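# Stack one keg centred upright on the other

## Task

Place one keg upright and centred on top of the other keg. It only counts if the stack stays in place without any robot supporting it at the end, and every arm must release its grip and move away once the stack is built.

## Robot and tools

Robots: six identical i2rt Big YAM arms named arm1 to arm6. Each has six joints, a two-finger gripper and a wrist camera. With joints 1 and 6 at zero and the hand level and pointing forward, the wrist camera rides on top of the hand looking toward the fingertips. The hand reaches roughly 1.0 m from the joint 1 axis. Joints move at different speeds, so the path between two postures can sweep wide. The arms do not coordinate: if one stalls, the rest keep going.

Foot positions in the shared scene frame, in metres, with facing in degrees counter-clockwise from +x: arm1 (+0.42, +0.46, +0.76) facing -100; arm2 (+0.01, +0.47, +0.62) facing -81; arm3 (-0.44, +0.52, +0.66) facing -97; arm4 (-0.59, -0.23, +0.62) facing +57; arm5 (+0.02, -0.46, +0.71) facing +79; arm6 (+0.46, -0.52, +0.67) facing +105. So arm1 to arm3 sit on the +y side facing roughly -y, arm5 and arm6 on the -y side facing +y, and arm4 at the -x, -y corner.

Frame: one scene frame, origin on the floor, +z up. The hand point is midway between the fingertips; the hand's z axis runs along the fingers and the fingers close along its y axis. Foot poses are not printed anywhere.

Cameras: arm1_cam_wrist to arm6_cam_wrist, plus the fixed room camera cam_high. All images are 672x504 pixels; the wrist cameras have about 85 to 88 degree vertical field of view, cam_high about 54 degrees.

Tool execute_actions: argument actions is a list holding exactly one action object, or empty to just read state and images. The action is keyed by robot name; each robot entry has a single key joints, an object mapping joint names to absolute targets (not offsets). Names and ranges: joint1_rad -2.879 to 2.879 (turns the arm about its foot, positive counter-clockwise seen from above, 0 points where the foot faces); joint2_rad 0 to 3.141 (shoulder; 0 has the upper arm back and about level, increasing lifts it up then forward); joint3_rad 0 to 3.019 (elbow; 0 folded, increasing opens); joint4_rad -1.692 to 1.57 (hand pitch, positive tips fingers up); joint5_rad -1.57 to 1.57 (hand yaw, positive to the arm's right); joint6_rad -2.094 to 2.094 (hand roll, positive clockwise viewed from behind the hand); gripper_m 0 to 0.093 metres of fingertip gap. Angles are radians. Arrival tolerances are ±0.045, 0.14, 0.09, 0.055, 0.03, 0.035 rad for joints 1 to 6 and ±0.003 m for the gripper. All motions in an action begin at once and may finish at different times; one action runs at most 15 s. Optional cameras lists which images to return (omit, null or ["all"] for every camera, [] for none). An unknown key, unknown camera or out-of-range value rejects the whole call and nothing moves. Joints or robots left out may still be driving toward earlier targets.

Tool wait: seconds from 0 to 10; commands nothing new and returns state and images.

Tool zoom_image: camera name and region [x0, y0, x1, y1] in pixels of that camera's latest full image, top-left is (0, 0), at most 504 by 504.

Tool finished_scene: scene is the current scene's integer number. It ends the scene irreversibly after the last command has been held, and reports success; the stack must already be stable. Replying without any tool call ends everything.

Result lines: joint_positions gives the current joints. joint_status tells how each commanded motion ended. off_target means it stopped short and may still be pushing. contact_stop or time_out means the joint gave up its target and holds where it is; but a time_out joint may keep a target up to 0.375, 0.375, 0.113, 0.225, 0.075, 0.3 rad (joints 1 to 6) away and keep pushing, shown in on_its_own. on_its_own lists what this call did not command; its held at value is a target, not a position. joint command not followed, usually with a cause line, means a safety check (self and inter-arm clearance) blocked that arm's joint targets; the gripper part still runs, and the blocked targets may be retried on later actions until replaced by passable ones. Joint torques are raw drive outputs with per-arm offset, scaling and noise; friction can fake or hide load. A stop reported in one result cancels later execute_actions, wait and finished_scene calls in the same reply. A tiny change from the reported position may not move a joint; a loaded joint can sag.

Hazards: a hard squeeze between two robots fails and ends the run; hard hits may too, and no line reports robots touching. The clearance check can react late and ignores fingers, gripper housings and wrist cameras. The arm does not stop on contact and can push hard; to relieve a push, command the joint to its reported position. Sustained pushing or holding heats motors: MOTOR HOT warns from 85 °C, and at 100 °C the arm and its gripper go limp and fall (OVER-TEMPERATURE FAULT, joint_status shows limit_stop_at_motor_heat; resend targets afterwards). Avoid dropping, slipping or slamming the kegs and very hard pushes. Loose objects may occasionally get a brief shove. Heat partly carries over between scenes. Finish with grippers open and arms withdrawn from the stack.

Each tool is called after "Emit:" as name(argument=value, ...), one argument or row to a line, values as JSON.

## Session

Emit:
execute_actions(
  actions=[],
)

Scene clock: 0.00 s.
Joint torques (N m, as the arm reports them, + toward a larger angle): no reading
arm1.joint_positions: joint1_rad=+0.356 joint2_rad=+0.559 joint3_rad=+1.366 joint4_rad=-1.345 joint5_rad=+0.091 joint6_rad=-0.411 gripper_m=+0.094
arm1.joint_status: not commanded
arm1.hand: x=+0.4489 y=+0.2415 z=+1.2926 quat_wxyz=(-0.271, -0.425, -0.762, +0.406) (m; scene frame)
arm2.joint_positions: joint1_rad=-0.267 joint2_rad=+0.618 joint3_rad=+1.471 joint4_rad=-1.477 joint5_rad=-0.141 joint6_rad=+0.293 gripper_m=+0.094
arm2.joint_status: not commanded
arm2.hand: x=+0.0117 y=+0.2677 z=+1.1691 quat_wxyz=(-0.390, -0.723, -0.516, +0.244) (m; scene frame)
arm3.joint_positions: joint1_rad=+0.165 joint2_rad=+0.618 joint3_rad=+1.464 joint4_rad=-1.231 joint5_rad=+0.201 joint6_rad=+0.487 gripper_m=+0.094
arm3.joint_status: not commanded
arm3.hand: x=-0.4660 y=+0.2910 z=+1.2616 quat_wxyz=(-0.441, -0.728, -0.390, +0.351) (m; scene frame)
arm4.joint_positions: joint1_rad=-0.416 joint2_rad=+0.547 joint3_rad=+1.331 joint4_rad=-1.403 joint5_rad=-0.039 joint6_rad=-0.504 gripper_m=+0.095
arm4.joint_status: not commanded
arm4.hand: x=-0.4206 y=-0.1098 z=+1.1327 quat_wxyz=(-0.455, +0.465, -0.759, -0.030) (m; scene frame)
arm5.joint_positions: joint1_rad=+0.286 joint2_rad=+0.617 joint3_rad=+1.450 joint4_rad=-1.174 joint5_rad=+0.244 joint6_rad=+0.094 gripper_m=+0.094
arm5.joint_status: not commanded
arm5.hand: x=+0.0303 y=-0.2196 z=+1.3139 quat_wxyz=(-0.444, +0.529, -0.619, -0.376) (m; scene frame)
arm6.joint_positions: joint1_rad=-0.117 joint2_rad=+0.543 joint3_rad=+1.341 joint4_rad=-1.526 joint5_rad=-0.193 joint6_rad=+0.499 gripper_m=+0.094
arm6.joint_status: not commanded
arm6.hand: x=+0.4006 y=-0.3479 z=+1.1692 quat_wxyz=(-0.103, +0.554, -0.720, -0.405) (m; scene frame)
pictures: arm1_cam_wrist, arm2_cam_wrist, arm3_cam_wrist, arm4_cam_wrist, arm5_cam_wrist, arm6_cam_wrist, cam_high
Images, in order (width x height): arm1_cam_wrist 672x504, arm2_cam_wrist 672x504, arm3_cam_wrist 672x504, arm4_cam_wrist 672x504, arm5_cam_wrist 672x504, arm6_cam_wrist 672x504, cam_high 672x504.

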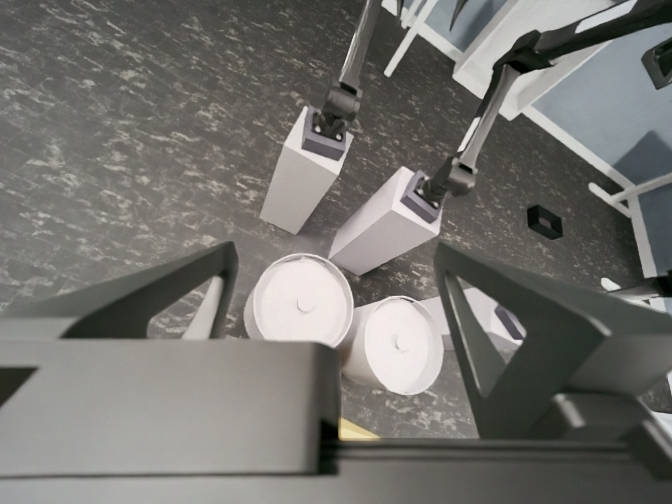

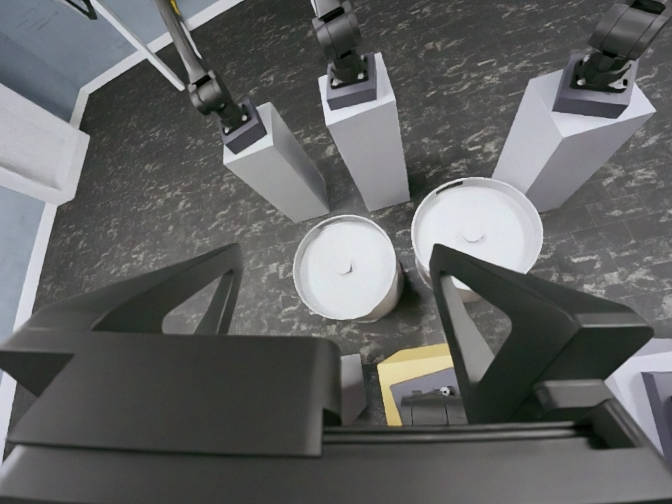

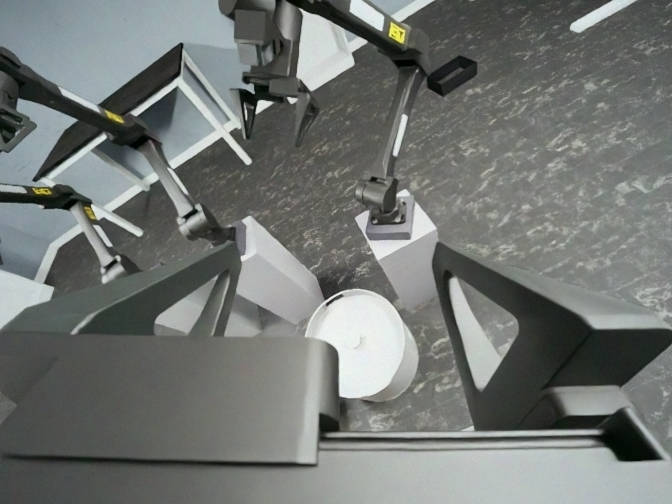

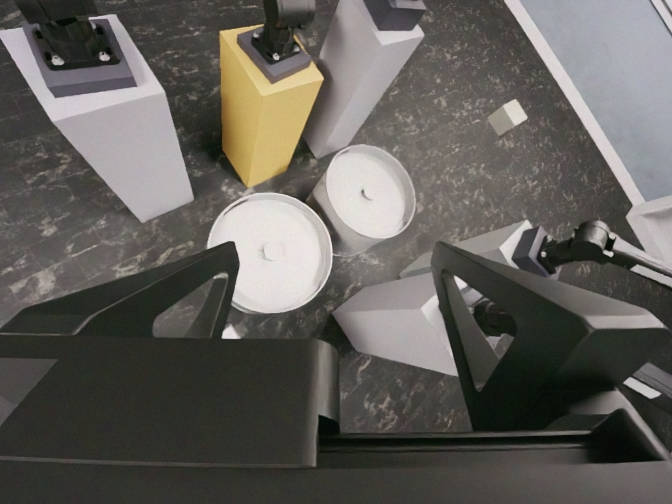

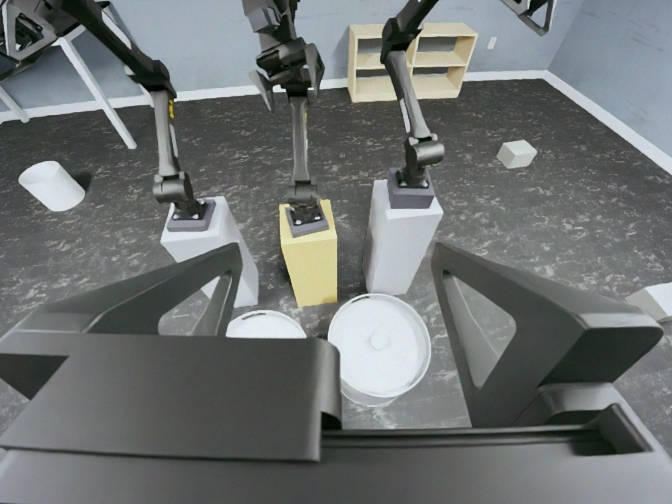

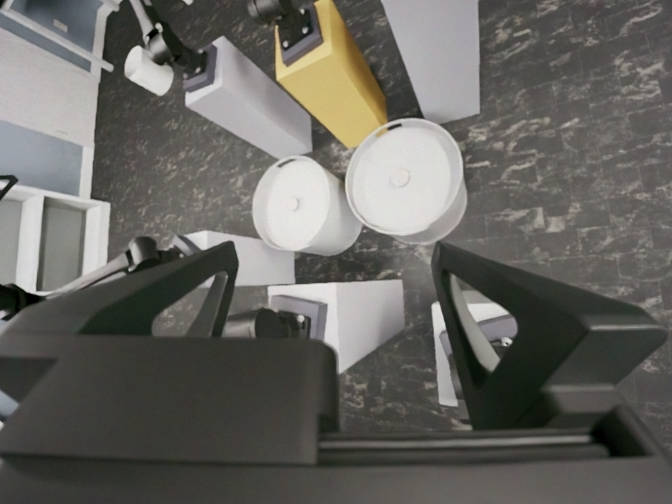

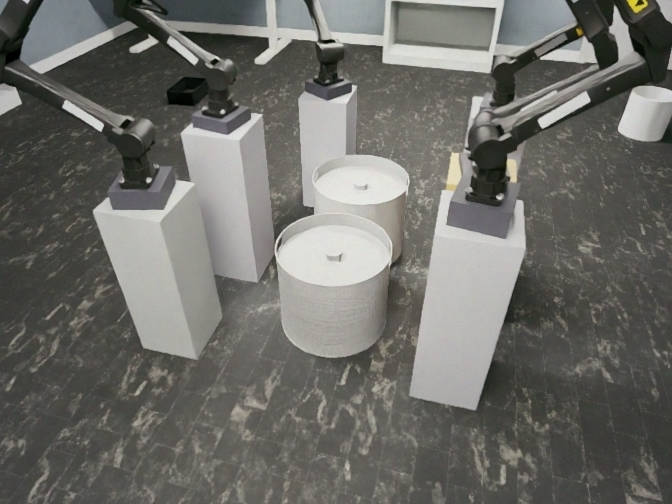

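Emit:
execute_actions(
  actions=[
    {"arm1":{"joints":{"joint1_rad":1.5,"joint2_rad":1.57,"joint3_rad":1.57,"joint4_rad":0,"joint5_rad":0,"joint6_rad":0}},"arm6":{"joints":{"joint1_rad":-1.5,"joint2_rad":1.57,"joint3_rad":1.57,"joint4_rad":-1.57,"joint5_rad":0,"joint6_rad":0}},"arm3":{"joints":{"joint1_rad":-1.5,"joint2_rad":2.3,"joint3_rad":1.4,"joint4_rad":-0.67,"joint5_rad":0,"joint6_rad":0}},"arm2":{"joints":{"joint1_rad":-0.55,"joint2_rad":1.4,"joint3_rad":1.0,"joint4_rad":-1.17,"joint5_rad":0,"joint6_rad":0}},"arm5":{"joints":{"joint1_rad":-0.35,"joint2_rad":1.4,"joint3_rad":0.8,"joint4_rad":-0.97,"joint5_rad":0,"joint6_rad":0}}},
  ],
  cameras=["arm2_cam_wrist","arm5_cam_wrist","cam_high"],
)

Emit:
zoom_image(
  camera="cam_high",
  region=[240,130,460,370],
)

Scene clock: 19.73 s.
Joint torques (N m, as the arm reports them, + toward a larger angle): arm1=[ -2.3  -14.48  14.74   2.7    0.02   0.18] | arm2=[  0.68 -10.84   9.58   1.02   0.04  -0.32] | arm3=[  2.63 -20.05   7.04   0.6   -0.09  -0.22] | arm4=[0.66 2.93 9.66 1.66 0.01 0.07] | arm5=[ 1.15 -8.2   8.26  0.4  -0.09 -0.06] | arm6=[ -0.43 -13.68  11.24  -0.23   0.05   0.05]
arm1.joint_positions: joint1_rad=+1.509 joint2_rad=+1.557 joint3_rad=+1.540 joint4_rad=-0.011 joint5_rad=-0.001 joint6_rad=-0.014 gripper_m=+0.094
arm1.joint_status: all done
arm1.hand: x=+1.1181 y=+0.2922 z=+1.2457 quat_wxyz=(-0.689, -0.080, -0.716, +0.079) (m; scene frame)
arm2.joint_positions: joint1_rad=-0.547 joint2_rad=+1.397 joint3_rad=+0.974 joint4_rad=-1.182 joint5_rad=-0.001 joint6_rad=+0.014 gripper_m=+0.094
arm2.joint_status: all done
arm2.hand: x=-0.1288 y=+0.1347 z=+0.7320 quat_wxyz=(+0.009, -0.835, -0.550, -0.013) (m; scene frame)
arm3.joint_positions: joint1_rad=-1.515 joint2_rad=+2.302 joint3_rad=+1.389 joint4_rad=-0.669 joint5_rad=+0.002 joint6_rad=+0.010 gripper_m=+0.094
arm3.joint_status: all done
arm3.hand: x=-0.9946 y=+0.5603 z=+0.4797 quat_wxyz=(-0.001, -0.999, +0.041, -0.005) (m; scene frame)
arm4.joint_positions: joint1_rad=-0.416 joint2_rad=+0.547 joint3_rad=+1.331 joint4_rad=-1.403 joint5_rad=-0.039 joint6_rad=-0.504 gripper_m=+0.095
arm4.joint_status: not commanded
arm4.hand: x=-0.4206 y=-0.1098 z=+1.1327 quat_wxyz=(-0.455, +0.465, -0.759, -0.030) (m; scene frame)
arm5.joint_positions: joint1_rad=-0.352 joint2_rad=+1.409 joint3_rad=+0.772 joint4_rad=-0.971 joint5_rad=+0.001 joint6_rad=+0.009 gripper_m=+0.094
arm5.joint_status: all done
arm5.hand: x=+0.1866 y=-0.1803 z=+0.7506 quat_wxyz=(+0.011, +0.490, -0.871, +0.014) (m; scene frame)
arm6.joint_positions: joint1_rad=-1.507 joint2_rad=+1.585 joint3_rad=+1.543 joint4_rad=-1.556 joint5_rad=-0.001 joint6_rad=+0.016 gripper_m=+0.094
arm6.joint_status: all done
arm6.hand: x=+0.9043 y=-0.3674 z=+0.9193 quat_wxyz=(+0.013, +0.158, -0.987, +0.001) (m; scene frame)
pictures: arm2_cam_wrist, arm5_cam_wrist, cam_high
Images, in order (width x height): arm2_cam_wrist 672x504, arm5_cam_wrist 672x504, cam_high 672x504.

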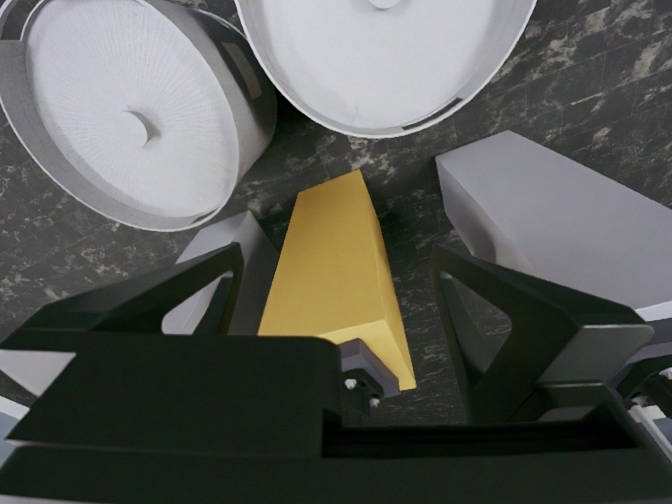

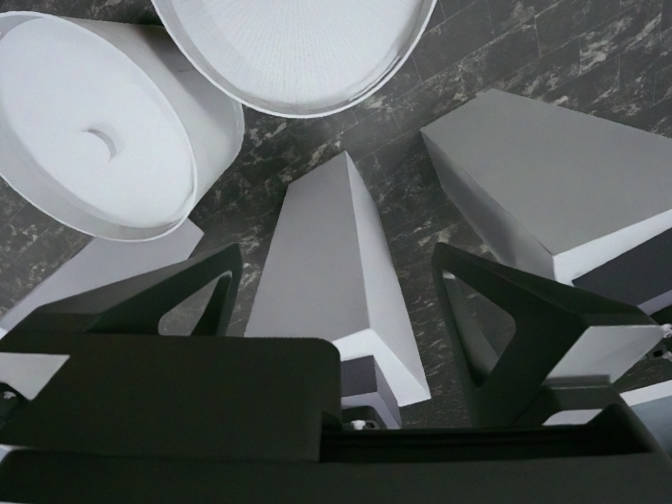

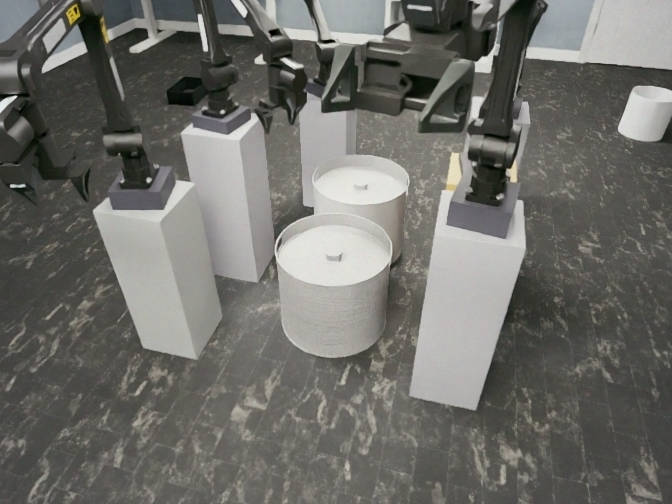

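Region (240, 130, 460, 370) of cam_high's 672x504 image, scaled by 2.100, with more detail than that image has; it fills the left 462 columns of this view, and the rest is white.

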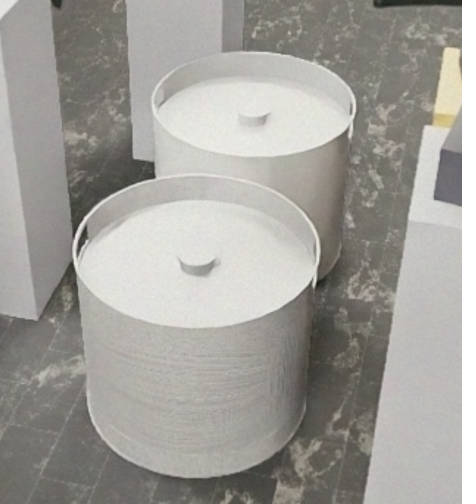

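Emit:
execute_actions(
  actions=[
    {"arm4":{"joints":{"joint1_rad":2.0}},"arm2":{"joints":{"joint1_rad":0.19,"joint2_rad":1.863,"joint3_rad":0.65,"joint4_rad":-0.334,"joint6_rad":1.4}},"arm5":{"joints":{"joint1_rad":-0.61,"joint2_rad":2.227,"joint3_rad":0.975,"joint4_rad":-0.294,"joint6_rad":0.24}}},
  ],
  cameras=["arm2_cam_wrist","arm5_cam_wrist","cam_high"],
)

Scene clock: 83.67 s.
Joint torques (N m, as the arm reports them, + toward a larger angle): arm1=[ -2.11 -14.19  14.66   2.69   0.02   0.18] | arm2=[  0.87 -13.44   3.92   0.93   0.06  -0.04] | arm3=[  2.2  -20.24   7.02   0.57  -0.08  -0.19] | arm4=[1.21 3.08 9.64 1.7  0.01 0.08] | arm5=[  1.81 -13.88   3.3    0.84  -0.03   0.09] | arm6=[ -0.37 -13.93  11.18  -0.23   0.05   0.06]
arm1.joint_positions: joint1_rad=+1.509 joint2_rad=+1.557 joint3_rad=+1.540 joint4_rad=-0.011 joint5_rad=-0.001 joint6_rad=-0.014 gripper_m=+0.094
arm1.joint_status: not commanded
arm1.hand: x=+1.1181 y=+0.2922 z=+1.2457 quat_wxyz=(-0.689, -0.080, -0.716, +0.079) (m; scene frame)
arm2.joint_positions: joint1_rad=+0.189 joint2_rad=+1.873 joint3_rad=+0.639 joint4_rad=-0.349 joint5_rad=-0.001 joint6_rad=+1.385 gripper_m=+0.094
arm2.joint_status: all done
arm2.hand: x=+0.1186 y=+0.1659 z=+0.4844 quat_wxyz=(+0.005, -0.965, -0.262, +0.001) (m; scene frame)
arm3.joint_positions: joint1_rad=-1.515 joint2_rad=+2.302 joint3_rad=+1.389 joint4_rad=-0.669 joint5_rad=+0.002 joint6_rad=+0.010 gripper_m=+0.094
arm3.joint_status: not commanded
arm3.hand: x=-0.9946 y=+0.5603 z=+0.4797 quat_wxyz=(-0.001, -0.999, +0.041, -0.005) (m; scene frame)
arm4.joint_positions: joint1_rad=+1.991 joint2_rad=+0.547 joint3_rad=+1.331 joint4_rad=-1.403 joint5_rad=-0.039 joint6_rad=-0.504 gripper_m=+0.095
arm4.joint_status: all done
arm4.hand: x=-0.7917 y=-0.1987 z=+1.1341 quat_wxyz=(-0.130, +0.874, +0.158, -0.440) (m; scene frame)
arm5.joint_positions: joint1_rad=-0.621 joint2_rad=+2.240 joint3_rad=+0.964 joint4_rad=-0.305 joint5_rad=+0.001 joint6_rad=+0.231 gripper_m=+0.094
arm5.joint_status: all done
arm5.hand: x=+0.3250 y=-0.1713 z=+0.4840 quat_wxyz=(-0.001, +0.264, -0.965, +0.006) (m; scene frame)
arm6.joint_positions: joint1_rad=-1.507 joint2_rad=+1.585 joint3_rad=+1.543 joint4_rad=-1.556 joint5_rad=-0.001 joint6_rad=+0.016 gripper_m=+0.094
arm6.joint_status: not commanded
arm6.hand: x=+0.9043 y=-0.3674 z=+0.9193 quat_wxyz=(+0.013, +0.158, -0.987, +0.001) (m; scene frame)
pictures: arm2_cam_wrist, arm5_cam_wrist, cam_high
Images, in order (width x height): arm2_cam_wrist 672x504, arm5_cam_wrist 672x504, cam_high 672x504.

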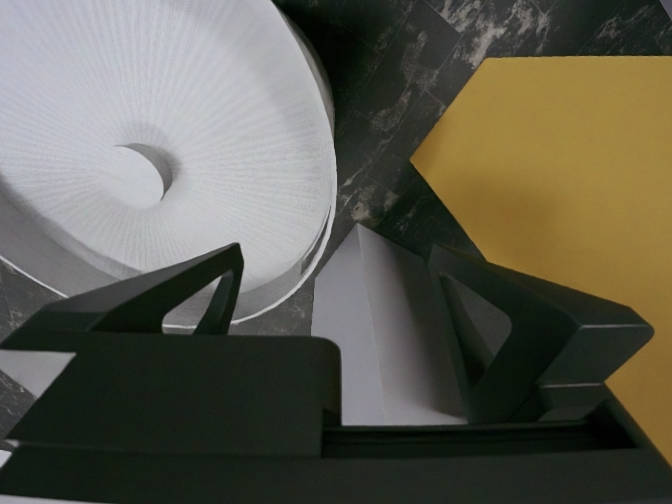

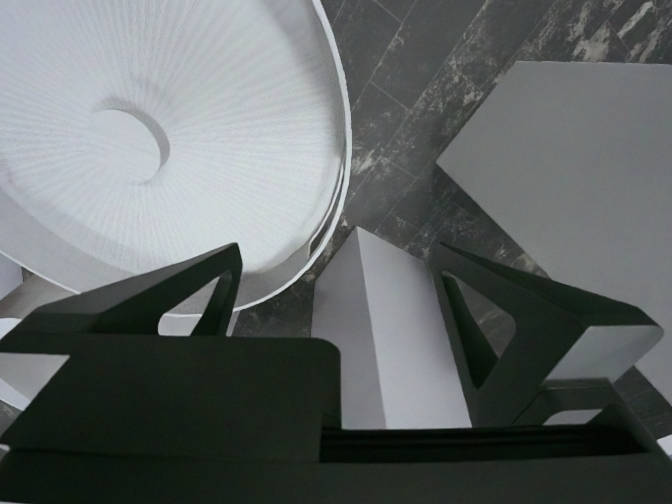

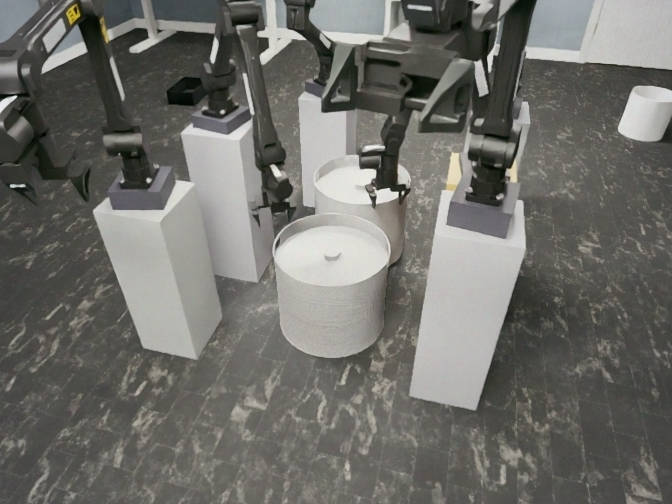

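Emit:
execute_actions(
  actions=[
    {"arm3":{"joints":{"joint2_rad":1.0}},"arm1":{"joints":{"joint2_rad":0.8,"joint4_rad":-1.2}},"arm6":{"joints":{"joint2_rad":0.9}},"arm2":{"joints":{"joint1_rad":0.25,"joint2_rad":2.383,"joint3_rad":0.775,"joint4_rad":0.065,"joint6_rad":1.46}},"arm5":{"joints":{"joint1_rad":-0.635,"joint2_rad":2.645,"joint3_rad":1.195,"joint4_rad":-0.095,"joint6_rad":0.21}}},
  ],
  cameras=["arm2_cam_wrist","arm5_cam_wrist","cam_high"],
)

Scene clock: 98.10 s.
Joint torques (N m, as the arm reports them, + toward a larger angle): arm1=[-2.24 -1.25  9.82  1.75  0.02  0.18] | arm2=[ 1.29 -5.69  0.78  1.85  0.03 -0.02] | arm3=[ 2.05 -4.36 11.62  2.01 -0.09 -0.17] | arm4=[1.26 3.14 9.62 1.69 0.01 0.09] | arm5=[ -0.2  -15.57   1.54   0.49  -0.03  -0.06] | arm6=[-0.38 -2.19  9.62  1.02  0.05  0.05]
arm1.joint_positions: joint1_rad=+1.509 joint2_rad=+0.802 joint3_rad=+1.563 joint4_rad=-1.193 joint5_rad=-0.001 joint6_rad=-0.014 gripper_m=+0.094
arm1.joint_status: all done
arm1.hand: x=+0.7248 y=+0.3817 z=+1.3636 quat_wxyz=(-0.531, -0.093, -0.840, +0.059) (m; scene frame)
arm2.joint_positions: joint1_rad=+0.249 joint2_rad=+2.284 joint3_rad=+0.780 joint4_rad=+0.029 joint5_rad=+0.001 joint6_rad=+1.445 gripper_m=+0.094
arm2.joint_status: all done
arm2.hand: x=+0.1549 y=+0.1291 z=+0.3654 quat_wxyz=(-0.049, -0.964, -0.262, -0.005) (m; scene frame)
arm3.joint_positions: joint1_rad=-1.515 joint2_rad=+0.991 joint3_rad=+1.385 joint4_rad=-0.669 joint5_rad=+0.002 joint6_rad=+0.010 gripper_m=+0.094
arm3.joint_status: all done
arm3.hand: x=-0.8992 y=+0.5564 z=+1.2251 quat_wxyz=(+0.018, -0.797, +0.034, +0.603) (m; scene frame)
arm4.joint_positions: joint1_rad=+1.991 joint2_rad=+0.547 joint3_rad=+1.331 joint4_rad=-1.403 joint5_rad=-0.039 joint6_rad=-0.504 gripper_m=+0.095
arm4.joint_status: not commanded
arm4.hand: x=-0.7917 y=-0.1987 z=+1.1341 quat_wxyz=(-0.130, +0.874, +0.158, -0.440) (m; scene frame)
arm5.joint_positions: joint1_rad=-0.622 joint2_rad=+2.660 joint3_rad=+1.186 joint4_rad=-0.096 joint5_rad=+0.001 joint6_rad=+0.218 gripper_m=+0.094
arm5.joint_status: all done
arm5.hand: x=+0.3327 y=-0.1665 z=+0.3297 quat_wxyz=(-0.006, +0.269, -0.963, +0.003) (m; scene frame)
arm6.joint_positions: joint1_rad=-1.507 joint2_rad=+0.895 joint3_rad=+1.555 joint4_rad=-1.556 joint5_rad=-0.001 joint6_rad=+0.016 gripper_m=+0.094
arm6.joint_status: all done
arm6.hand: x=+0.7374 y=-0.4259 z=+1.1835 quat_wxyz=(-0.326, +0.149, -0.932, -0.059) (m; scene frame)
pictures: arm2_cam_wrist, arm5_cam_wrist, cam_high
Images, in order (width x height): arm2_cam_wrist 672x504, arm5_cam_wrist 672x504, cam_high 672x504.

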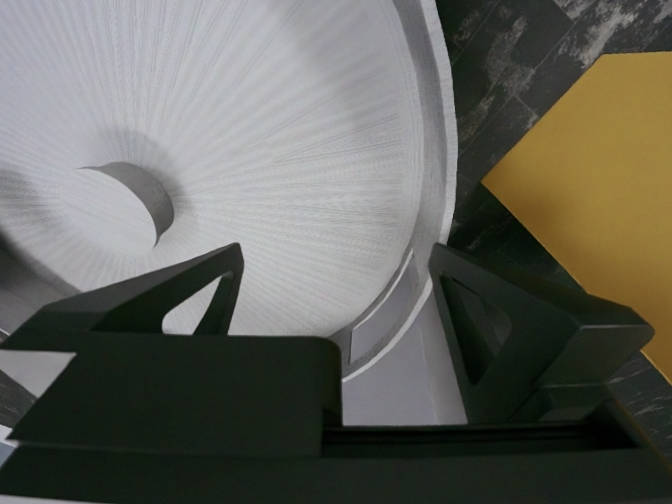

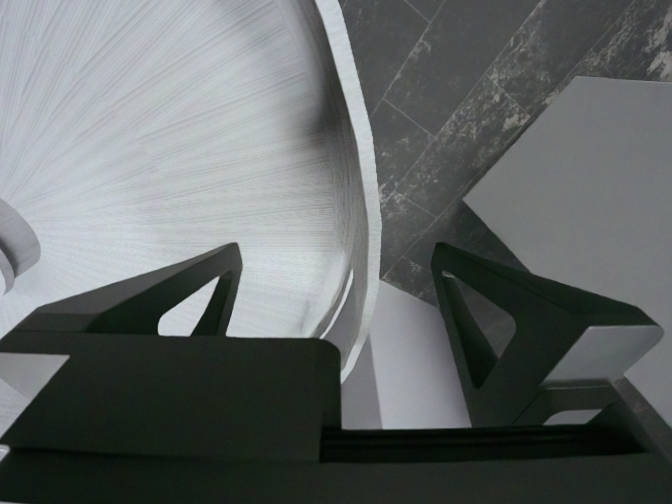

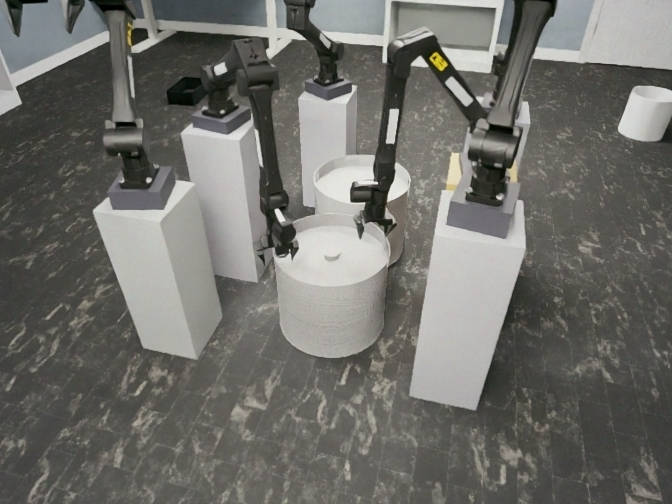

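Emit:
execute_actions(
  actions=[
    {"arm2":{"joints":{"joint2_rad":2.17}},"arm5":{"joints":{"joint1_rad":-0.67}}},
  ],
  cameras=[],
)

Emit:
execute_actions(
  actions=[
    {"arm2":{"joints":{"joint1_rad":0.225,"joint3_rad":0.69,"joint4_rad":-0.068}}},
  ],
  cameras=[],
)

Emit:
execute_actions(
  actions=[
    {"arm2":{"joints":{"joint2_rad":2.29,"joint3_rad":0.71,"joint4_rad":-0.02}}},
  ],
  cameras=[],
)

Emit:
execute_actions(
  actions=[
    {"arm2":{"joints":{"joint2_rad":2.39,"joint3_rad":0.775,"joint4_rad":0.075}}},
  ],
  cameras=["arm2_cam_wrist","arm5_cam_wrist"],
)

Scene clock: 110.50 s.
Joint torques (N m, as the arm reports them, + toward a larger angle): arm1=[-2.28 -0.78  9.89  1.74  0.02  0.19] | arm2=[  0.48 -15.97   2.18   1.31   0.01   0.02] | arm3=[ 2.31 -4.63 11.65  1.96 -0.08 -0.18] | arm4=[1.44 3.05 9.64 1.68 0.   0.08] | arm5=[  0.79 -15.25   1.68   0.48  -0.04  -0.06] | arm6=[-0.39 -2.02  9.62  1.03  0.05  0.05]
arm1.joint_positions: joint1_rad=+1.509 joint2_rad=+0.802 joint3_rad=+1.563 joint4_rad=-1.193 joint5_rad=-0.001 joint6_rad=-0.014 gripper_m=+0.094
arm1.joint_status: not commanded
arm1.hand: x=+0.7248 y=+0.3817 z=+1.3636 quat_wxyz=(-0.531, -0.093, -0.840, +0.059) (m; scene frame)
arm2.joint_positions: joint1_rad=+0.249 joint2_rad=+2.171 joint3_rad=+0.773 joint4_rad=+0.052 joint5_rad=+0.001 joint6_rad=+1.446 gripper_m=+0.094
arm2.joint_status: all done
arm2.hand: x=+0.1715 y=+0.0905 z=+0.4076 quat_wxyz=(-0.112, -0.959, -0.260, -0.014) (m; scene frame)
arm3.joint_positions: joint1_rad=-1.515 joint2_rad=+0.991 joint3_rad=+1.385 joint4_rad=-0.669 joint5_rad=+0.002 joint6_rad=+0.010 gripper_m=+0.094
arm3.joint_status: not commanded
arm3.hand: x=-0.8992 y=+0.5564 z=+1.2251 quat_wxyz=(+0.018, -0.797, +0.034, +0.603) (m; scene frame)
arm4.joint_positions: joint1_rad=+1.991 joint2_rad=+0.547 joint3_rad=+1.331 joint4_rad=-1.403 joint5_rad=-0.039 joint6_rad=-0.504 gripper_m=+0.095
arm4.joint_status: not commanded
arm4.hand: x=-0.7917 y=-0.1987 z=+1.1341 quat_wxyz=(-0.130, +0.874, +0.158, -0.440) (m; scene frame)
arm5.joint_positions: joint1_rad=-0.668 joint2_rad=+2.660 joint3_rad=+1.186 joint4_rad=-0.096 joint5_rad=+0.001 joint6_rad=+0.218 gripper_m=+0.094
arm5.joint_status: all done
arm5.hand: x=+0.3458 y=-0.1809 z=+0.3299 quat_wxyz=(-0.006, +0.247, -0.969, +0.003) (m; scene frame)
arm6.joint_positions: joint1_rad=-1.507 joint2_rad=+0.895 joint3_rad=+1.555 joint4_rad=-1.556 joint5_rad=-0.001 joint6_rad=+0.016 gripper_m=+0.094
arm6.joint_status: not commanded
arm6.hand: x=+0.7374 y=-0.4259 z=+1.1835 quat_wxyz=(-0.326, +0.149, -0.932, -0.059) (m; scene frame)
pictures: none
No camera images: the call's "cameras" was empty. Leave "cameras" out to get every camera's image.

Scene clock: 111.27 s.
Joint torques (N m, as the arm reports them, + toward a larger angle): arm1=[-2.28 -0.86  9.89  1.75  0.02  0.18] | arm2=[  0.33 -13.81   1.68   0.23   0.02   0.  ] | arm3=[ 1.83 -4.71 11.62  1.94 -0.06 -0.19] | arm4=[1.34 3.15 9.65 1.66 0.01 0.09] | arm5=[  0.5  -15.36   1.64   0.49  -0.02  -0.05] | arm6=[-0.42 -2.02  9.63  1.02  0.05  0.05]
arm1.joint_positions: joint1_rad=+1.509 joint2_rad=+0.802 joint3_rad=+1.563 joint4_rad=-1.193 joint5_rad=-0.001 joint6_rad=-0.014 gripper_m=+0.094
arm1.joint_status: not commanded
arm1.hand: x=+0.7248 y=+0.3817 z=+1.3636 quat_wxyz=(-0.531, -0.093, -0.840, +0.059) (m; scene frame)
arm2.joint_positions: joint1_rad=+0.232 joint2_rad=+2.171 joint3_rad=+0.682 joint4_rad=-0.056 joint5_rad=+0.001 joint6_rad=+1.447 gripper_m=+0.094
arm2.joint_status: all done
arm2.hand: x=+0.1338 y=+0.1644 z=+0.3970 quat_wxyz=(-0.014, -0.967, -0.253, -0.001) (m; scene frame)
arm3.joint_positions: joint1_rad=-1.515 joint2_rad=+0.991 joint3_rad=+1.385 joint4_rad=-0.669 joint5_rad=+0.002 joint6_rad=+0.010 gripper_m=+0.094
arm3.joint_status: not commanded
arm3.hand: x=-0.8992 y=+0.5564 z=+1.2251 quat_wxyz=(+0.018, -0.797, +0.034, +0.603) (m; scene frame)
arm4.joint_positions: joint1_rad=+1.991 joint2_rad=+0.547 joint3_rad=+1.331 joint4_rad=-1.403 joint5_rad=-0.039 joint6_rad=-0.504 gripper_m=+0.095
arm4.joint_status: not commanded
arm4.hand: x=-0.7917 y=-0.1987 z=+1.1341 quat_wxyz=(-0.130, +0.874, +0.158, -0.440) (m; scene frame)
arm5.joint_positions: joint1_rad=-0.668 joint2_rad=+2.660 joint3_rad=+1.186 joint4_rad=-0.096 joint5_rad=+0.001 joint6_rad=+0.218 gripper_m=+0.094
arm5.joint_status: not commanded
arm5.hand: x=+0.3458 y=-0.1809 z=+0.3299 quat_wxyz=(-0.006, +0.247, -0.969, +0.003) (m; scene frame)
arm6.joint_positions: joint1_rad=-1.507 joint2_rad=+0.895 joint3_rad=+1.555 joint4_rad=-1.556 joint5_rad=-0.001 joint6_rad=+0.016 gripper_m=+0.094
arm6.joint_status: not commanded
arm6.hand: x=+0.7374 y=-0.4259 z=+1.1835 quat_wxyz=(-0.326, +0.149, -0.932, -0.059) (m; scene frame)
pictures: none
No camera images: the call's "cameras" was empty. Leave "cameras" out to get every camera's image.

Scene clock: 112.10 s.
Joint torques (N m, as the arm reports them, + toward a larger angle): arm1=[-2.24 -0.82  9.88  1.76  0.02  0.19] | arm2=[  0.63 -14.31   0.15   0.87   0.03   0.03] | arm3=[ 1.79 -4.83 11.6   1.8  -0.1  -0.21] | arm4=[1.3  3.13 9.69 1.7  0.   0.09] | arm5=[  0.89 -15.25   1.58   0.44  -0.03  -0.04] | arm6=[-0.4  -2.    9.62  1.02  0.05  0.05]
arm1.joint_positions: joint1_rad=+1.509 joint2_rad=+0.802 joint3_rad=+1.563 joint4_rad=-1.193 joint5_rad=-0.001 joint6_rad=-0.014 gripper_m=+0.094
arm1.joint_status: not commanded
arm1.hand: x=+0.7248 y=+0.3817 z=+1.3636 quat_wxyz=(-0.531, -0.093, -0.840, +0.059) (m; scene frame)
arm2.joint_positions: joint1_rad=+0.232 joint2_rad=+2.299 joint3_rad=+0.709 joint4_rad=-0.032 joint5_rad=+0.001 joint6_rad=+1.447 gripper_m=+0.094
arm2.joint_status: all done
arm2.hand: x=+0.1243 y=+0.1874 z=+0.3593 quat_wxyz=(+0.025, -0.967, -0.253, +0.005) (m; scene frame)
arm3.joint_positions: joint1_rad=-1.515 joint2_rad=+0.991 joint3_rad=+1.385 joint4_rad=-0.669 joint5_rad=+0.002 joint6_rad=+0.010 gripper_m=+0.094
arm3.joint_status: not commanded
arm3.hand: x=-0.8992 y=+0.5564 z=+1.2251 quat_wxyz=(+0.018, -0.797, +0.034, +0.603) (m; scene frame)
arm4.joint_positions: joint1_rad=+1.991 joint2_rad=+0.547 joint3_rad=+1.331 joint4_rad=-1.403 joint5_rad=-0.039 joint6_rad=-0.504 gripper_m=+0.095
arm4.joint_status: not commanded
arm4.hand: x=-0.7917 y=-0.1987 z=+1.1341 quat_wxyz=(-0.130, +0.874, +0.158, -0.440) (m; scene frame)
arm5.joint_positions: joint1_rad=-0.668 joint2_rad=+2.660 joint3_rad=+1.186 joint4_rad=-0.096 joint5_rad=+0.001 joint6_rad=+0.218 gripper_m=+0.094
arm5.joint_status: not commanded
arm5.hand: x=+0.3458 y=-0.1809 z=+0.3299 quat_wxyz=(-0.006, +0.247, -0.969, +0.003) (m; scene frame)
arm6.joint_positions: joint1_rad=-1.507 joint2_rad=+0.895 joint3_rad=+1.555 joint4_rad=-1.556 joint5_rad=-0.001 joint6_rad=+0.016 gripper_m=+0.094
arm6.joint_status: not commanded
arm6.hand: x=+0.7374 y=-0.4259 z=+1.1835 quat_wxyz=(-0.326, +0.149, -0.932, -0.059) (m; scene frame)
pictures: none
No camera images: the call's "cameras" was empty. Leave "cameras" out to get every camera's image.

Scene clock: 112.87 s.
Joint torques (N m, as the arm reports them, + toward a larger angle): arm1=[-2.29 -0.82  9.89  1.75  0.02  0.18] | arm2=[  0.48 -14.69  -0.11   1.14   0.07  -0.01] | arm3=[ 2.1  -5.46 11.74  1.92 -0.07 -0.25] | arm4=[1.32 3.14 9.6  1.65 0.02 0.09] | arm5=[  0.82 -15.19   1.61   0.44  -0.03  -0.05] | arm6=[-0.39 -2.02  9.62  1.02  0.05  0.05]
arm1.joint_positions: joint1_rad=+1.509 joint2_rad=+0.802 joint3_rad=+1.563 joint4_rad=-1.193 joint5_rad=-0.001 joint6_rad=-0.014 gripper_m=+0.094
arm1.joint_status: not commanded
arm1.hand: x=+0.7248 y=+0.3817 z=+1.3636 quat_wxyz=(-0.531, -0.093, -0.840, +0.059) (m; scene frame)
arm2.joint_positions: joint1_rad=+0.232 joint2_rad=+2.390 joint3_rad=+0.777 joint4_rad=+0.060 joint5_rad=+0.001 joint6_rad=+1.447 gripper_m=+0.094
arm2.joint_status: all done
arm2.hand: x=+0.1353 y=+0.1605 z=+0.3310 quat_wxyz=(-0.010, -0.967, -0.253, +0.000) (m; scene frame)
arm3.joint_positions: joint1_rad=-1.515 joint2_rad=+0.991 joint3_rad=+1.385 joint4_rad=-0.669 joint5_rad=+0.002 joint6_rad=+0.010 gripper_m=+0.094
arm3.joint_status: not commanded
arm3.hand: x=-0.8992 y=+0.5564 z=+1.2251 quat_wxyz=(+0.018, -0.797, +0.034, +0.603) (m; scene frame)
arm4.joint_positions: joint1_rad=+1.991 joint2_rad=+0.547 joint3_rad=+1.331 joint4_rad=-1.403 joint5_rad=-0.039 joint6_rad=-0.504 gripper_m=+0.095
arm4.joint_status: not commanded
arm4.hand: x=-0.7917 y=-0.1987 z=+1.1341 quat_wxyz=(-0.130, +0.874, +0.158, -0.440) (m; scene frame)
arm5.joint_positions: joint1_rad=-0.668 joint2_rad=+2.660 joint3_rad=+1.186 joint4_rad=-0.096 joint5_rad=+0.001 joint6_rad=+0.218 gripper_m=+0.094
arm5.joint_status: not commanded
arm5.hand: x=+0.3458 y=-0.1809 z=+0.3299 quat_wxyz=(-0.006, +0.247, -0.969, +0.003) (m; scene frame)
arm6.joint_positions: joint1_rad=-1.507 joint2_rad=+0.895 joint3_rad=+1.555 joint4_rad=-1.556 joint5_rad=-0.001 joint6_rad=+0.016 gripper_m=+0.094
arm6.joint_status: not commanded
arm6.hand: x=+0.7374 y=-0.4259 z=+1.1835 quat_wxyz=(-0.326, +0.149, -0.932, -0.059) (m; scene frame)
pictures: arm2_cam_wrist, arm5_cam_wrist
Images, in order (width x height): arm2_cam_wrist 672x504, arm5_cam_wrist 672x504.

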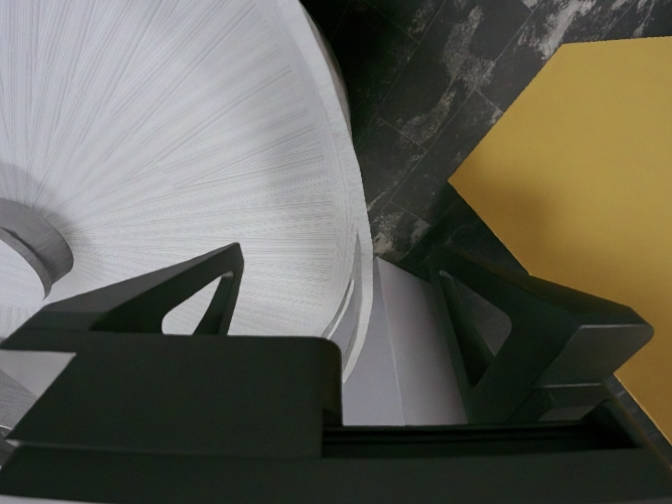

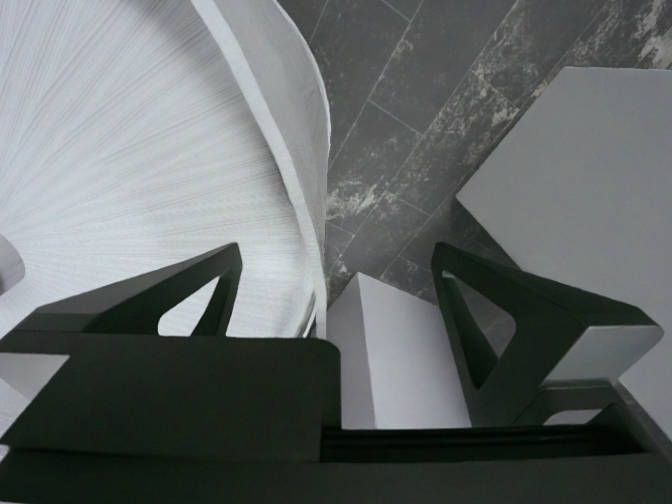

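Emit:
execute_actions(
  actions=[
    {"arm2":{"joints":{"joint2_rad":2.42}},"arm5":{"joints":{"joint1_rad":-0.655,"joint2_rad":2.67,"joint3_rad":1.21,"joint4_rad":-0.075,"joint6_rad":0.18}}},
  ],
  cameras=[],
)

Emit:
execute_actions(
  actions=[
    {"arm2":{"joints":{"gripper_m":0}},"arm5":{"joints":{"gripper_m":0}}},
  ],
  cameras=[],
)

Emit:
execute_actions(
  actions=[
    {"arm2":{"joints":{"joint2_rad":2.18,"joint3_rad":0.69,"joint4_rad":-0.068}},"arm5":{"joints":{"joint2_rad":2.48,"joint3_rad":1.095,"joint4_rad":-0.168}}},
  ],
  cameras=["arm2_cam_wrist","arm5_cam_wrist","cam_high"],
)

Scene clock: 123.57 s.
Joint torques (N m, as the arm reports them, + toward a larger angle): arm1=[-2.29 -0.82  9.89  1.75  0.02  0.18] | arm2=[  0.63 -14.96  -0.39   1.19   0.04   0.  ] | arm3=[ 2.05 -5.37 11.56  2.06 -0.11 -0.22] | arm4=[1.27 3.11 9.64 1.67 0.01 0.08] | arm5=[  2.   -13.77   1.83   0.94  -0.04  -0.08] | arm6=[-0.41 -1.99  9.62  1.03  0.05  0.05]
arm1.joint_positions: joint1_rad=+1.509 joint2_rad=+0.802 joint3_rad=+1.563 joint4_rad=-1.193 joint5_rad=-0.001 joint6_rad=-0.014 gripper_m=+0.094
arm1.joint_status: not commanded
arm1.hand: x=+0.7248 y=+0.3817 z=+1.3636 quat_wxyz=(-0.531, -0.093, -0.840, +0.059) (m; scene frame)
arm2.joint_positions: joint1_rad=+0.232 joint2_rad=+2.417 joint3_rad=+0.777 joint4_rad=+0.061 joint5_rad=+0.001 joint6_rad=+1.447 gripper_m=+0.094
arm2.joint_status: all done
arm2.hand: x=+0.1309 y=+0.1712 z=+0.3224 quat_wxyz=(+0.003, -0.967, -0.253, +0.002) (m; scene frame)
arm3.joint_positions: joint1_rad=-1.515 joint2_rad=+0.991 joint3_rad=+1.385 joint4_rad=-0.669 joint5_rad=+0.002 joint6_rad=+0.010 gripper_m=+0.094
arm3.joint_status: not commanded
arm3.hand: x=-0.8992 y=+0.5564 z=+1.2251 quat_wxyz=(+0.018, -0.797, +0.034, +0.603) (m; scene frame)
arm4.joint_positions: joint1_rad=+1.991 joint2_rad=+0.547 joint3_rad=+1.331 joint4_rad=-1.403 joint5_rad=-0.039 joint6_rad=-0.504 gripper_m=+0.095
arm4.joint_status: not commanded
arm4.hand: x=-0.7917 y=-0.1987 z=+1.1341 quat_wxyz=(-0.130, +0.874, +0.158, -0.440) (m; scene frame)
arm5.joint_positions: joint1_rad=-0.668 joint2_rad=+2.660 joint3_rad=+1.201 joint4_rad=-0.085 joint5_rad=+0.001 joint6_rad=+0.189 gripper_m=+0.094
arm5.joint_status: all done
arm5.hand: x=+0.3548 y=-0.1731 z=+0.3307 quat_wxyz=(-0.018, +0.262, -0.965, -0.003) (m; scene frame)
arm6.joint_positions: joint1_rad=-1.507 joint2_rad=+0.895 joint3_rad=+1.555 joint4_rad=-1.556 joint5_rad=-0.001 joint6_rad=+0.016 gripper_m=+0.094
arm6.joint_status: not commanded
arm6.hand: x=+0.7374 y=-0.4259 z=+1.1835 quat_wxyz=(-0.326, +0.149, -0.932, -0.059) (m; scene frame)
pictures: none
No camera images: the call's "cameras" was empty. Leave "cameras" out to get every camera's image.

Scene clock: 124.33 s.
Joint torques (N m, as the arm reports them, + toward a larger angle): arm1=[-2.31 -0.82  9.9   1.75  0.03  0.18] | arm2=[ -0.3  -14.63  -0.2    0.81   0.02   0.11] | arm3=[ 2.18 -4.98 11.49  2.08 -0.07 -0.2 ] | arm4=[1.25 2.98 9.6  1.69 0.02 0.08] | arm5=[  1.26 -14.07   1.73   0.86   0.31   0.18] | arm6=[-0.41 -2.02  9.63  1.02  0.05  0.05]
arm1.joint_positions: joint1_rad=+1.509 joint2_rad=+0.802 joint3_rad=+1.563 joint4_rad=-1.193 joint5_rad=-0.001 joint6_rad=-0.014 gripper_m=+0.094
arm1.joint_status: not commanded
arm1.hand: x=+0.7248 y=+0.3817 z=+1.3636 quat_wxyz=(-0.531, -0.093, -0.840, +0.059) (m; scene frame)
arm2.joint_positions: joint1_rad=+0.232 joint2_rad=+2.417 joint3_rad=+0.776 joint4_rad=+0.064 joint5_rad=+0.001 joint6_rad=+1.434 gripper_m=+0.002
arm2.joint_status: all done
arm2.hand: x=+0.1308 y=+0.1714 z=+0.3225 quat_wxyz=(+0.002, -0.966, -0.260, +0.002) (m; scene frame)
arm3.joint_positions: joint1_rad=-1.515 joint2_rad=+0.991 joint3_rad=+1.385 joint4_rad=-0.669 joint5_rad=+0.002 joint6_rad=+0.010 gripper_m=+0.094
arm3.joint_status: not commanded
arm3.hand: x=-0.8992 y=+0.5564 z=+1.2251 quat_wxyz=(+0.018, -0.797, +0.034, +0.603) (m; scene frame)
arm4.joint_positions: joint1_rad=+1.991 joint2_rad=+0.547 joint3_rad=+1.331 joint4_rad=-1.403 joint5_rad=-0.039 joint6_rad=-0.504 gripper_m=+0.095
arm4.joint_status: not commanded
arm4.hand: x=-0.7917 y=-0.1987 z=+1.1341 quat_wxyz=(-0.130, +0.874, +0.158, -0.440) (m; scene frame)
arm5.joint_positions: joint1_rad=-0.659 joint2_rad=+2.660 joint3_rad=+1.202 joint4_rad=-0.083 joint5_rad=-0.008 joint6_rad=+0.159 gripper_m=+0.002
arm5.joint_status: all done
arm5.hand: x=+0.3522 y=-0.1685 z=+0.3307 quat_wxyz=(-0.017, +0.280, -0.960, -0.007) (m; scene frame)
arm6.joint_positions: joint1_rad=-1.507 joint2_rad=+0.895 joint3_rad=+1.555 joint4_rad=-1.556 joint5_rad=-0.001 joint6_rad=+0.016 gripper_m=+0.094
arm6.joint_status: not commanded
arm6.hand: x=+0.7374 y=-0.4259 z=+1.1835 quat_wxyz=(-0.326, +0.149, -0.932, -0.059) (m; scene frame)
pictures: none
No camera images: the call's "cameras" was empty. Leave "cameras" out to get every camera's image.

Scene clock: 126.47 s.
Joint torques (N m, as the arm reports them, + toward a larger angle): arm1=[-2.29 -0.82  9.9   1.74  0.02  0.19] | arm2=[  1.5  -32.46  -5.35  -2.01  -0.47  -0.49] | arm3=[ 1.96 -5.21 11.54  1.86 -0.08 -0.22] | arm4=[1.31 3.2  9.63 1.67 0.01 0.09] | arm5=[  0.99 -24.19  -1.74  -2.32   1.48  -0.41] | arm6=[-0.38 -2.01  9.62  1.02  0.05  0.05]
arm1.joint_positions: joint1_rad=+1.509 joint2_rad=+0.802 joint3_rad=+1.563 joint4_rad=-1.193 joint5_rad=-0.001 joint6_rad=-0.014 gripper_m=+0.094
arm1.joint_status: not commanded
arm1.hand: x=+0.7248 y=+0.3817 z=+1.3636 quat_wxyz=(-0.531, -0.093, -0.840, +0.059) (m; scene frame)
arm2.joint_positions: joint1_rad=+0.216 joint2_rad=+2.348 joint3_rad=+0.762 joint4_rad=-0.006 joint5_rad=+0.013 joint6_rad=+1.492 gripper_m=+0.002
arm2.joint_status: joint2_rad time_out (moved -0.069 of -0.237); joint4_rad time_out (moved -0.070 of -0.132); the others done
arm2.on_its_own: joint2_rad reads +2.348 and still pushes toward +2.180 since a time_out; joint4_rad reads -0.006 and still pushes toward -0.068 since a time_out
arm2.hand: x=+0.1251 y=+0.1658 z=+0.3439 quat_wxyz=(+0.009, -0.975, -0.223, +0.009) (m; scene frame)
arm3.joint_positions: joint1_rad=-1.515 joint2_rad=+0.991 joint3_rad=+1.385 joint4_rad=-0.669 joint5_rad=+0.002 joint6_rad=+0.010 gripper_m=+0.094
arm3.joint_status: not commanded
arm3.hand: x=-0.8992 y=+0.5564 z=+1.2251 quat_wxyz=(+0.018, -0.797, +0.034, +0.603) (m; scene frame)
arm4.joint_positions: joint1_rad=+1.991 joint2_rad=+0.547 joint3_rad=+1.331 joint4_rad=-1.403 joint5_rad=-0.039 joint6_rad=-0.504 gripper_m=+0.095
arm4.joint_status: not commanded
arm4.hand: x=-0.7917 y=-0.1987 z=+1.1341 quat_wxyz=(-0.130, +0.874, +0.158, -0.440) (m; scene frame)
arm5.joint_positions: joint1_rad=-0.654 joint2_rad=+2.647 joint3_rad=+1.130 joint4_rad=-0.106 joint5_rad=-0.037 joint6_rad=+0.229 gripper_m=+0.002
arm5.joint_status: joint2_rad time_out (moved -0.013 of -0.180); joint4_rad time_out (moved -0.024 of -0.085); the others done
arm5.on_its_own: joint2_rad reads +2.647 and still pushes toward +2.480 since a time_out; joint4_rad reads -0.106 and still pushes toward -0.168 since a time_out
arm5.hand: x=+0.3147 y=-0.1922 z=+0.3337 quat_wxyz=(+0.026, +0.248, -0.968, -0.002) (m; scene frame)
arm6.joint_positions: joint1_rad=-1.507 joint2_rad=+0.895 joint3_rad=+1.555 joint4_rad=-1.556 joint5_rad=-0.001 joint6_rad=+0.016 gripper_m=+0.094
arm6.joint_status: not commanded
arm6.hand: x=+0.7374 y=-0.4259 z=+1.1835 quat_wxyz=(-0.326, +0.149, -0.932, -0.059) (m; scene frame)
pictures: arm2_cam_wrist, arm5_cam_wrist, cam_high
Images, in order (width x height): arm2_cam_wrist 672x504, arm5_cam_wrist 672x504, cam_high 672x504.

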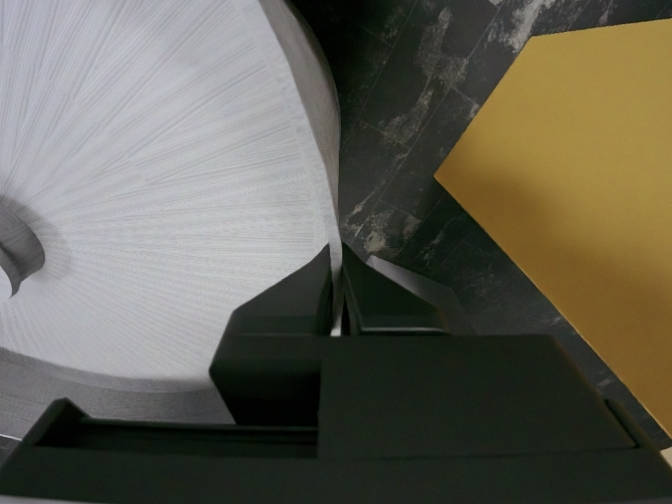

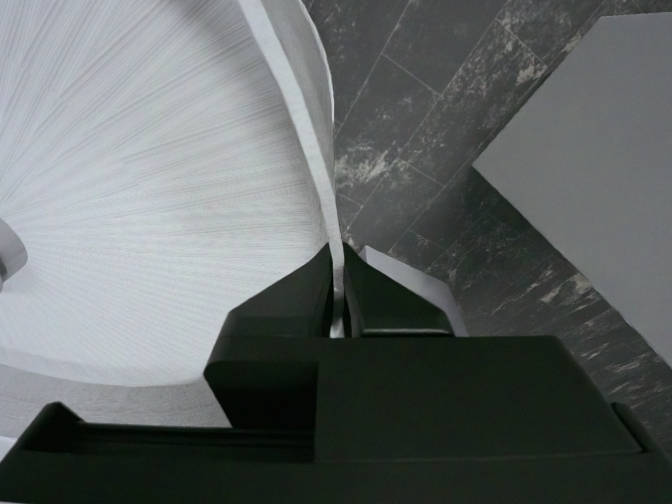

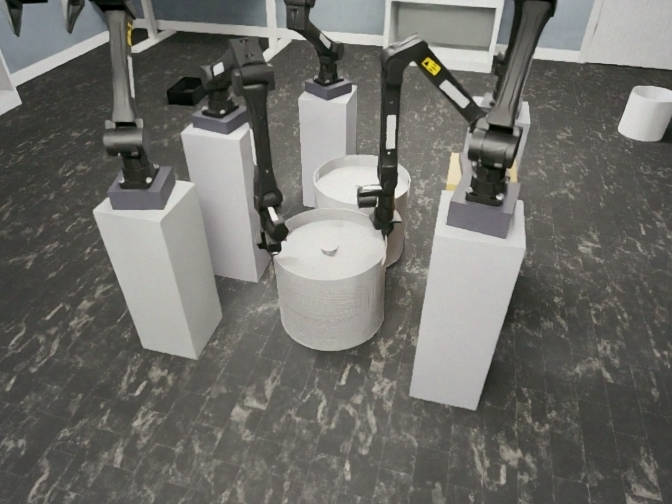

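Emit:
execute_actions(
  actions=[
    {"arm2":{"joints":{"joint2_rad":2.12,"joint3_rad":0.72,"joint4_rad":0,"joint6_rad":1.5}},"arm5":{"joints":{"joint2_rad":2.33,"joint3_rad":1.13,"joint4_rad":-0.13,"joint6_rad":0.23}}},
  ],
  cameras=["arm2_cam_wrist","cam_high"],
)

Scene clock: 136.80 s.
Joint torques (N m, as the arm reports them, + toward a larger angle): arm1=[-2.25 -0.82  9.89  1.76  0.02  0.18] | arm2=[  1.21 -34.72  -1.45   0.71   0.12  -0.1 ] | arm3=[ 1.74 -5.04 11.55  2.1  -0.07 -0.22] | arm4=[1.22 3.06 9.62 1.71 0.   0.07] | arm5=[  0.92 -31.21   1.48  -0.36   0.75   0.  ] | arm6=[-0.41 -1.99  9.63  1.02  0.05  0.05]
arm1.joint_positions: joint1_rad=+1.509 joint2_rad=+0.802 joint3_rad=+1.563 joint4_rad=-1.193 joint5_rad=-0.001 joint6_rad=-0.014 gripper_m=+0.094
arm1.joint_status: not commanded
arm1.hand: x=+0.7248 y=+0.3817 z=+1.3636 quat_wxyz=(-0.531, -0.093, -0.840, +0.059) (m; scene frame)
arm2.joint_positions: joint1_rad=+0.221 joint2_rad=+2.317 joint3_rad=+0.742 joint4_rad=+0.000 joint5_rad=-0.002 joint6_rad=+1.495 gripper_m=+0.003
arm2.joint_status: joint2_rad time_out (moved -0.031 of -0.228); the others done
arm2.on_its_own: joint2_rad reads +2.317 and still pushes toward +2.120 since a time_out
arm2.hand: x=+0.1295 y=+0.1661 z=+0.3535 quat_wxyz=(+0.001, -0.975, -0.224, +0.000) (m; scene frame)
arm3.joint_positions: joint1_rad=-1.515 joint2_rad=+0.991 joint3_rad=+1.385 joint4_rad=-0.669 joint5_rad=+0.002 joint6_rad=+0.010 gripper_m=+0.094
arm3.joint_status: not commanded
arm3.hand: x=-0.8992 y=+0.5564 z=+1.2251 quat_wxyz=(+0.018, -0.797, +0.034, +0.603) (m; scene frame)
arm4.joint_positions: joint1_rad=+1.991 joint2_rad=+0.547 joint3_rad=+1.331 joint4_rad=-1.403 joint5_rad=-0.039 joint6_rad=-0.504 gripper_m=+0.095
arm4.joint_status: not commanded
arm4.hand: x=-0.7917 y=-0.1987 z=+1.1341 quat_wxyz=(-0.130, +0.874, +0.158, -0.440) (m; scene frame)
arm5.joint_positions: joint1_rad=-0.654 joint2_rad=+2.605 joint3_rad=+1.120 joint4_rad=-0.113 joint5_rad=-0.019 joint6_rad=+0.232 gripper_m=+0.002
arm5.joint_status: joint2_rad time_out (moved -0.041 of -0.317); the others done
arm5.on_its_own: joint2_rad reads +2.605 and still pushes toward +2.330 since a time_out
arm5.hand: x=+0.3256 y=-0.1864 z=+0.3493 quat_wxyz=(+0.011, +0.247, -0.969, +0.001) (m; scene frame)
arm6.joint_positions: joint1_rad=-1.507 joint2_rad=+0.895 joint3_rad=+1.555 joint4_rad=-1.556 joint5_rad=-0.001 joint6_rad=+0.016 gripper_m=+0.094
arm6.joint_status: not commanded
arm6.hand: x=+0.7374 y=-0.4259 z=+1.1835 quat_wxyz=(-0.326, +0.149, -0.932, -0.059) (m; scene frame)
pictures: arm2_cam_wrist, cam_high
Images, in order (width x height): arm2_cam_wrist 672x504, cam_high 672x504.

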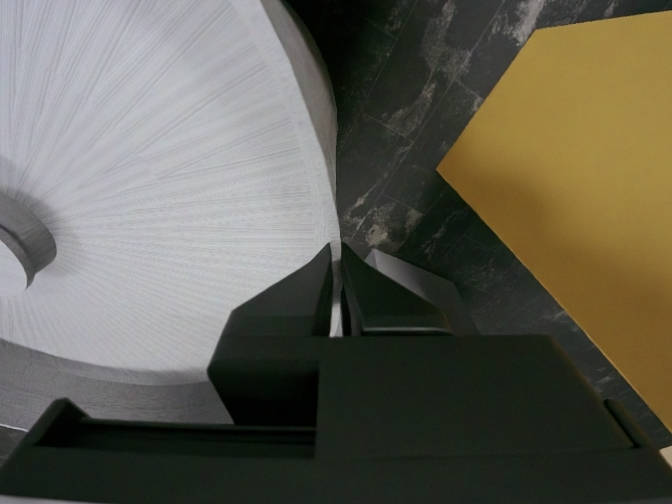

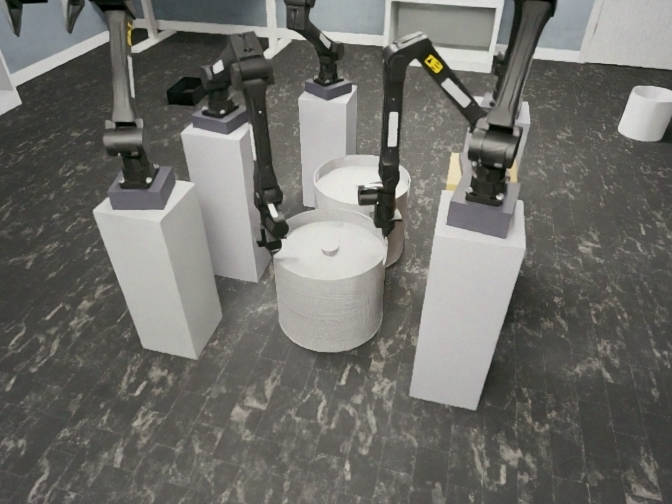

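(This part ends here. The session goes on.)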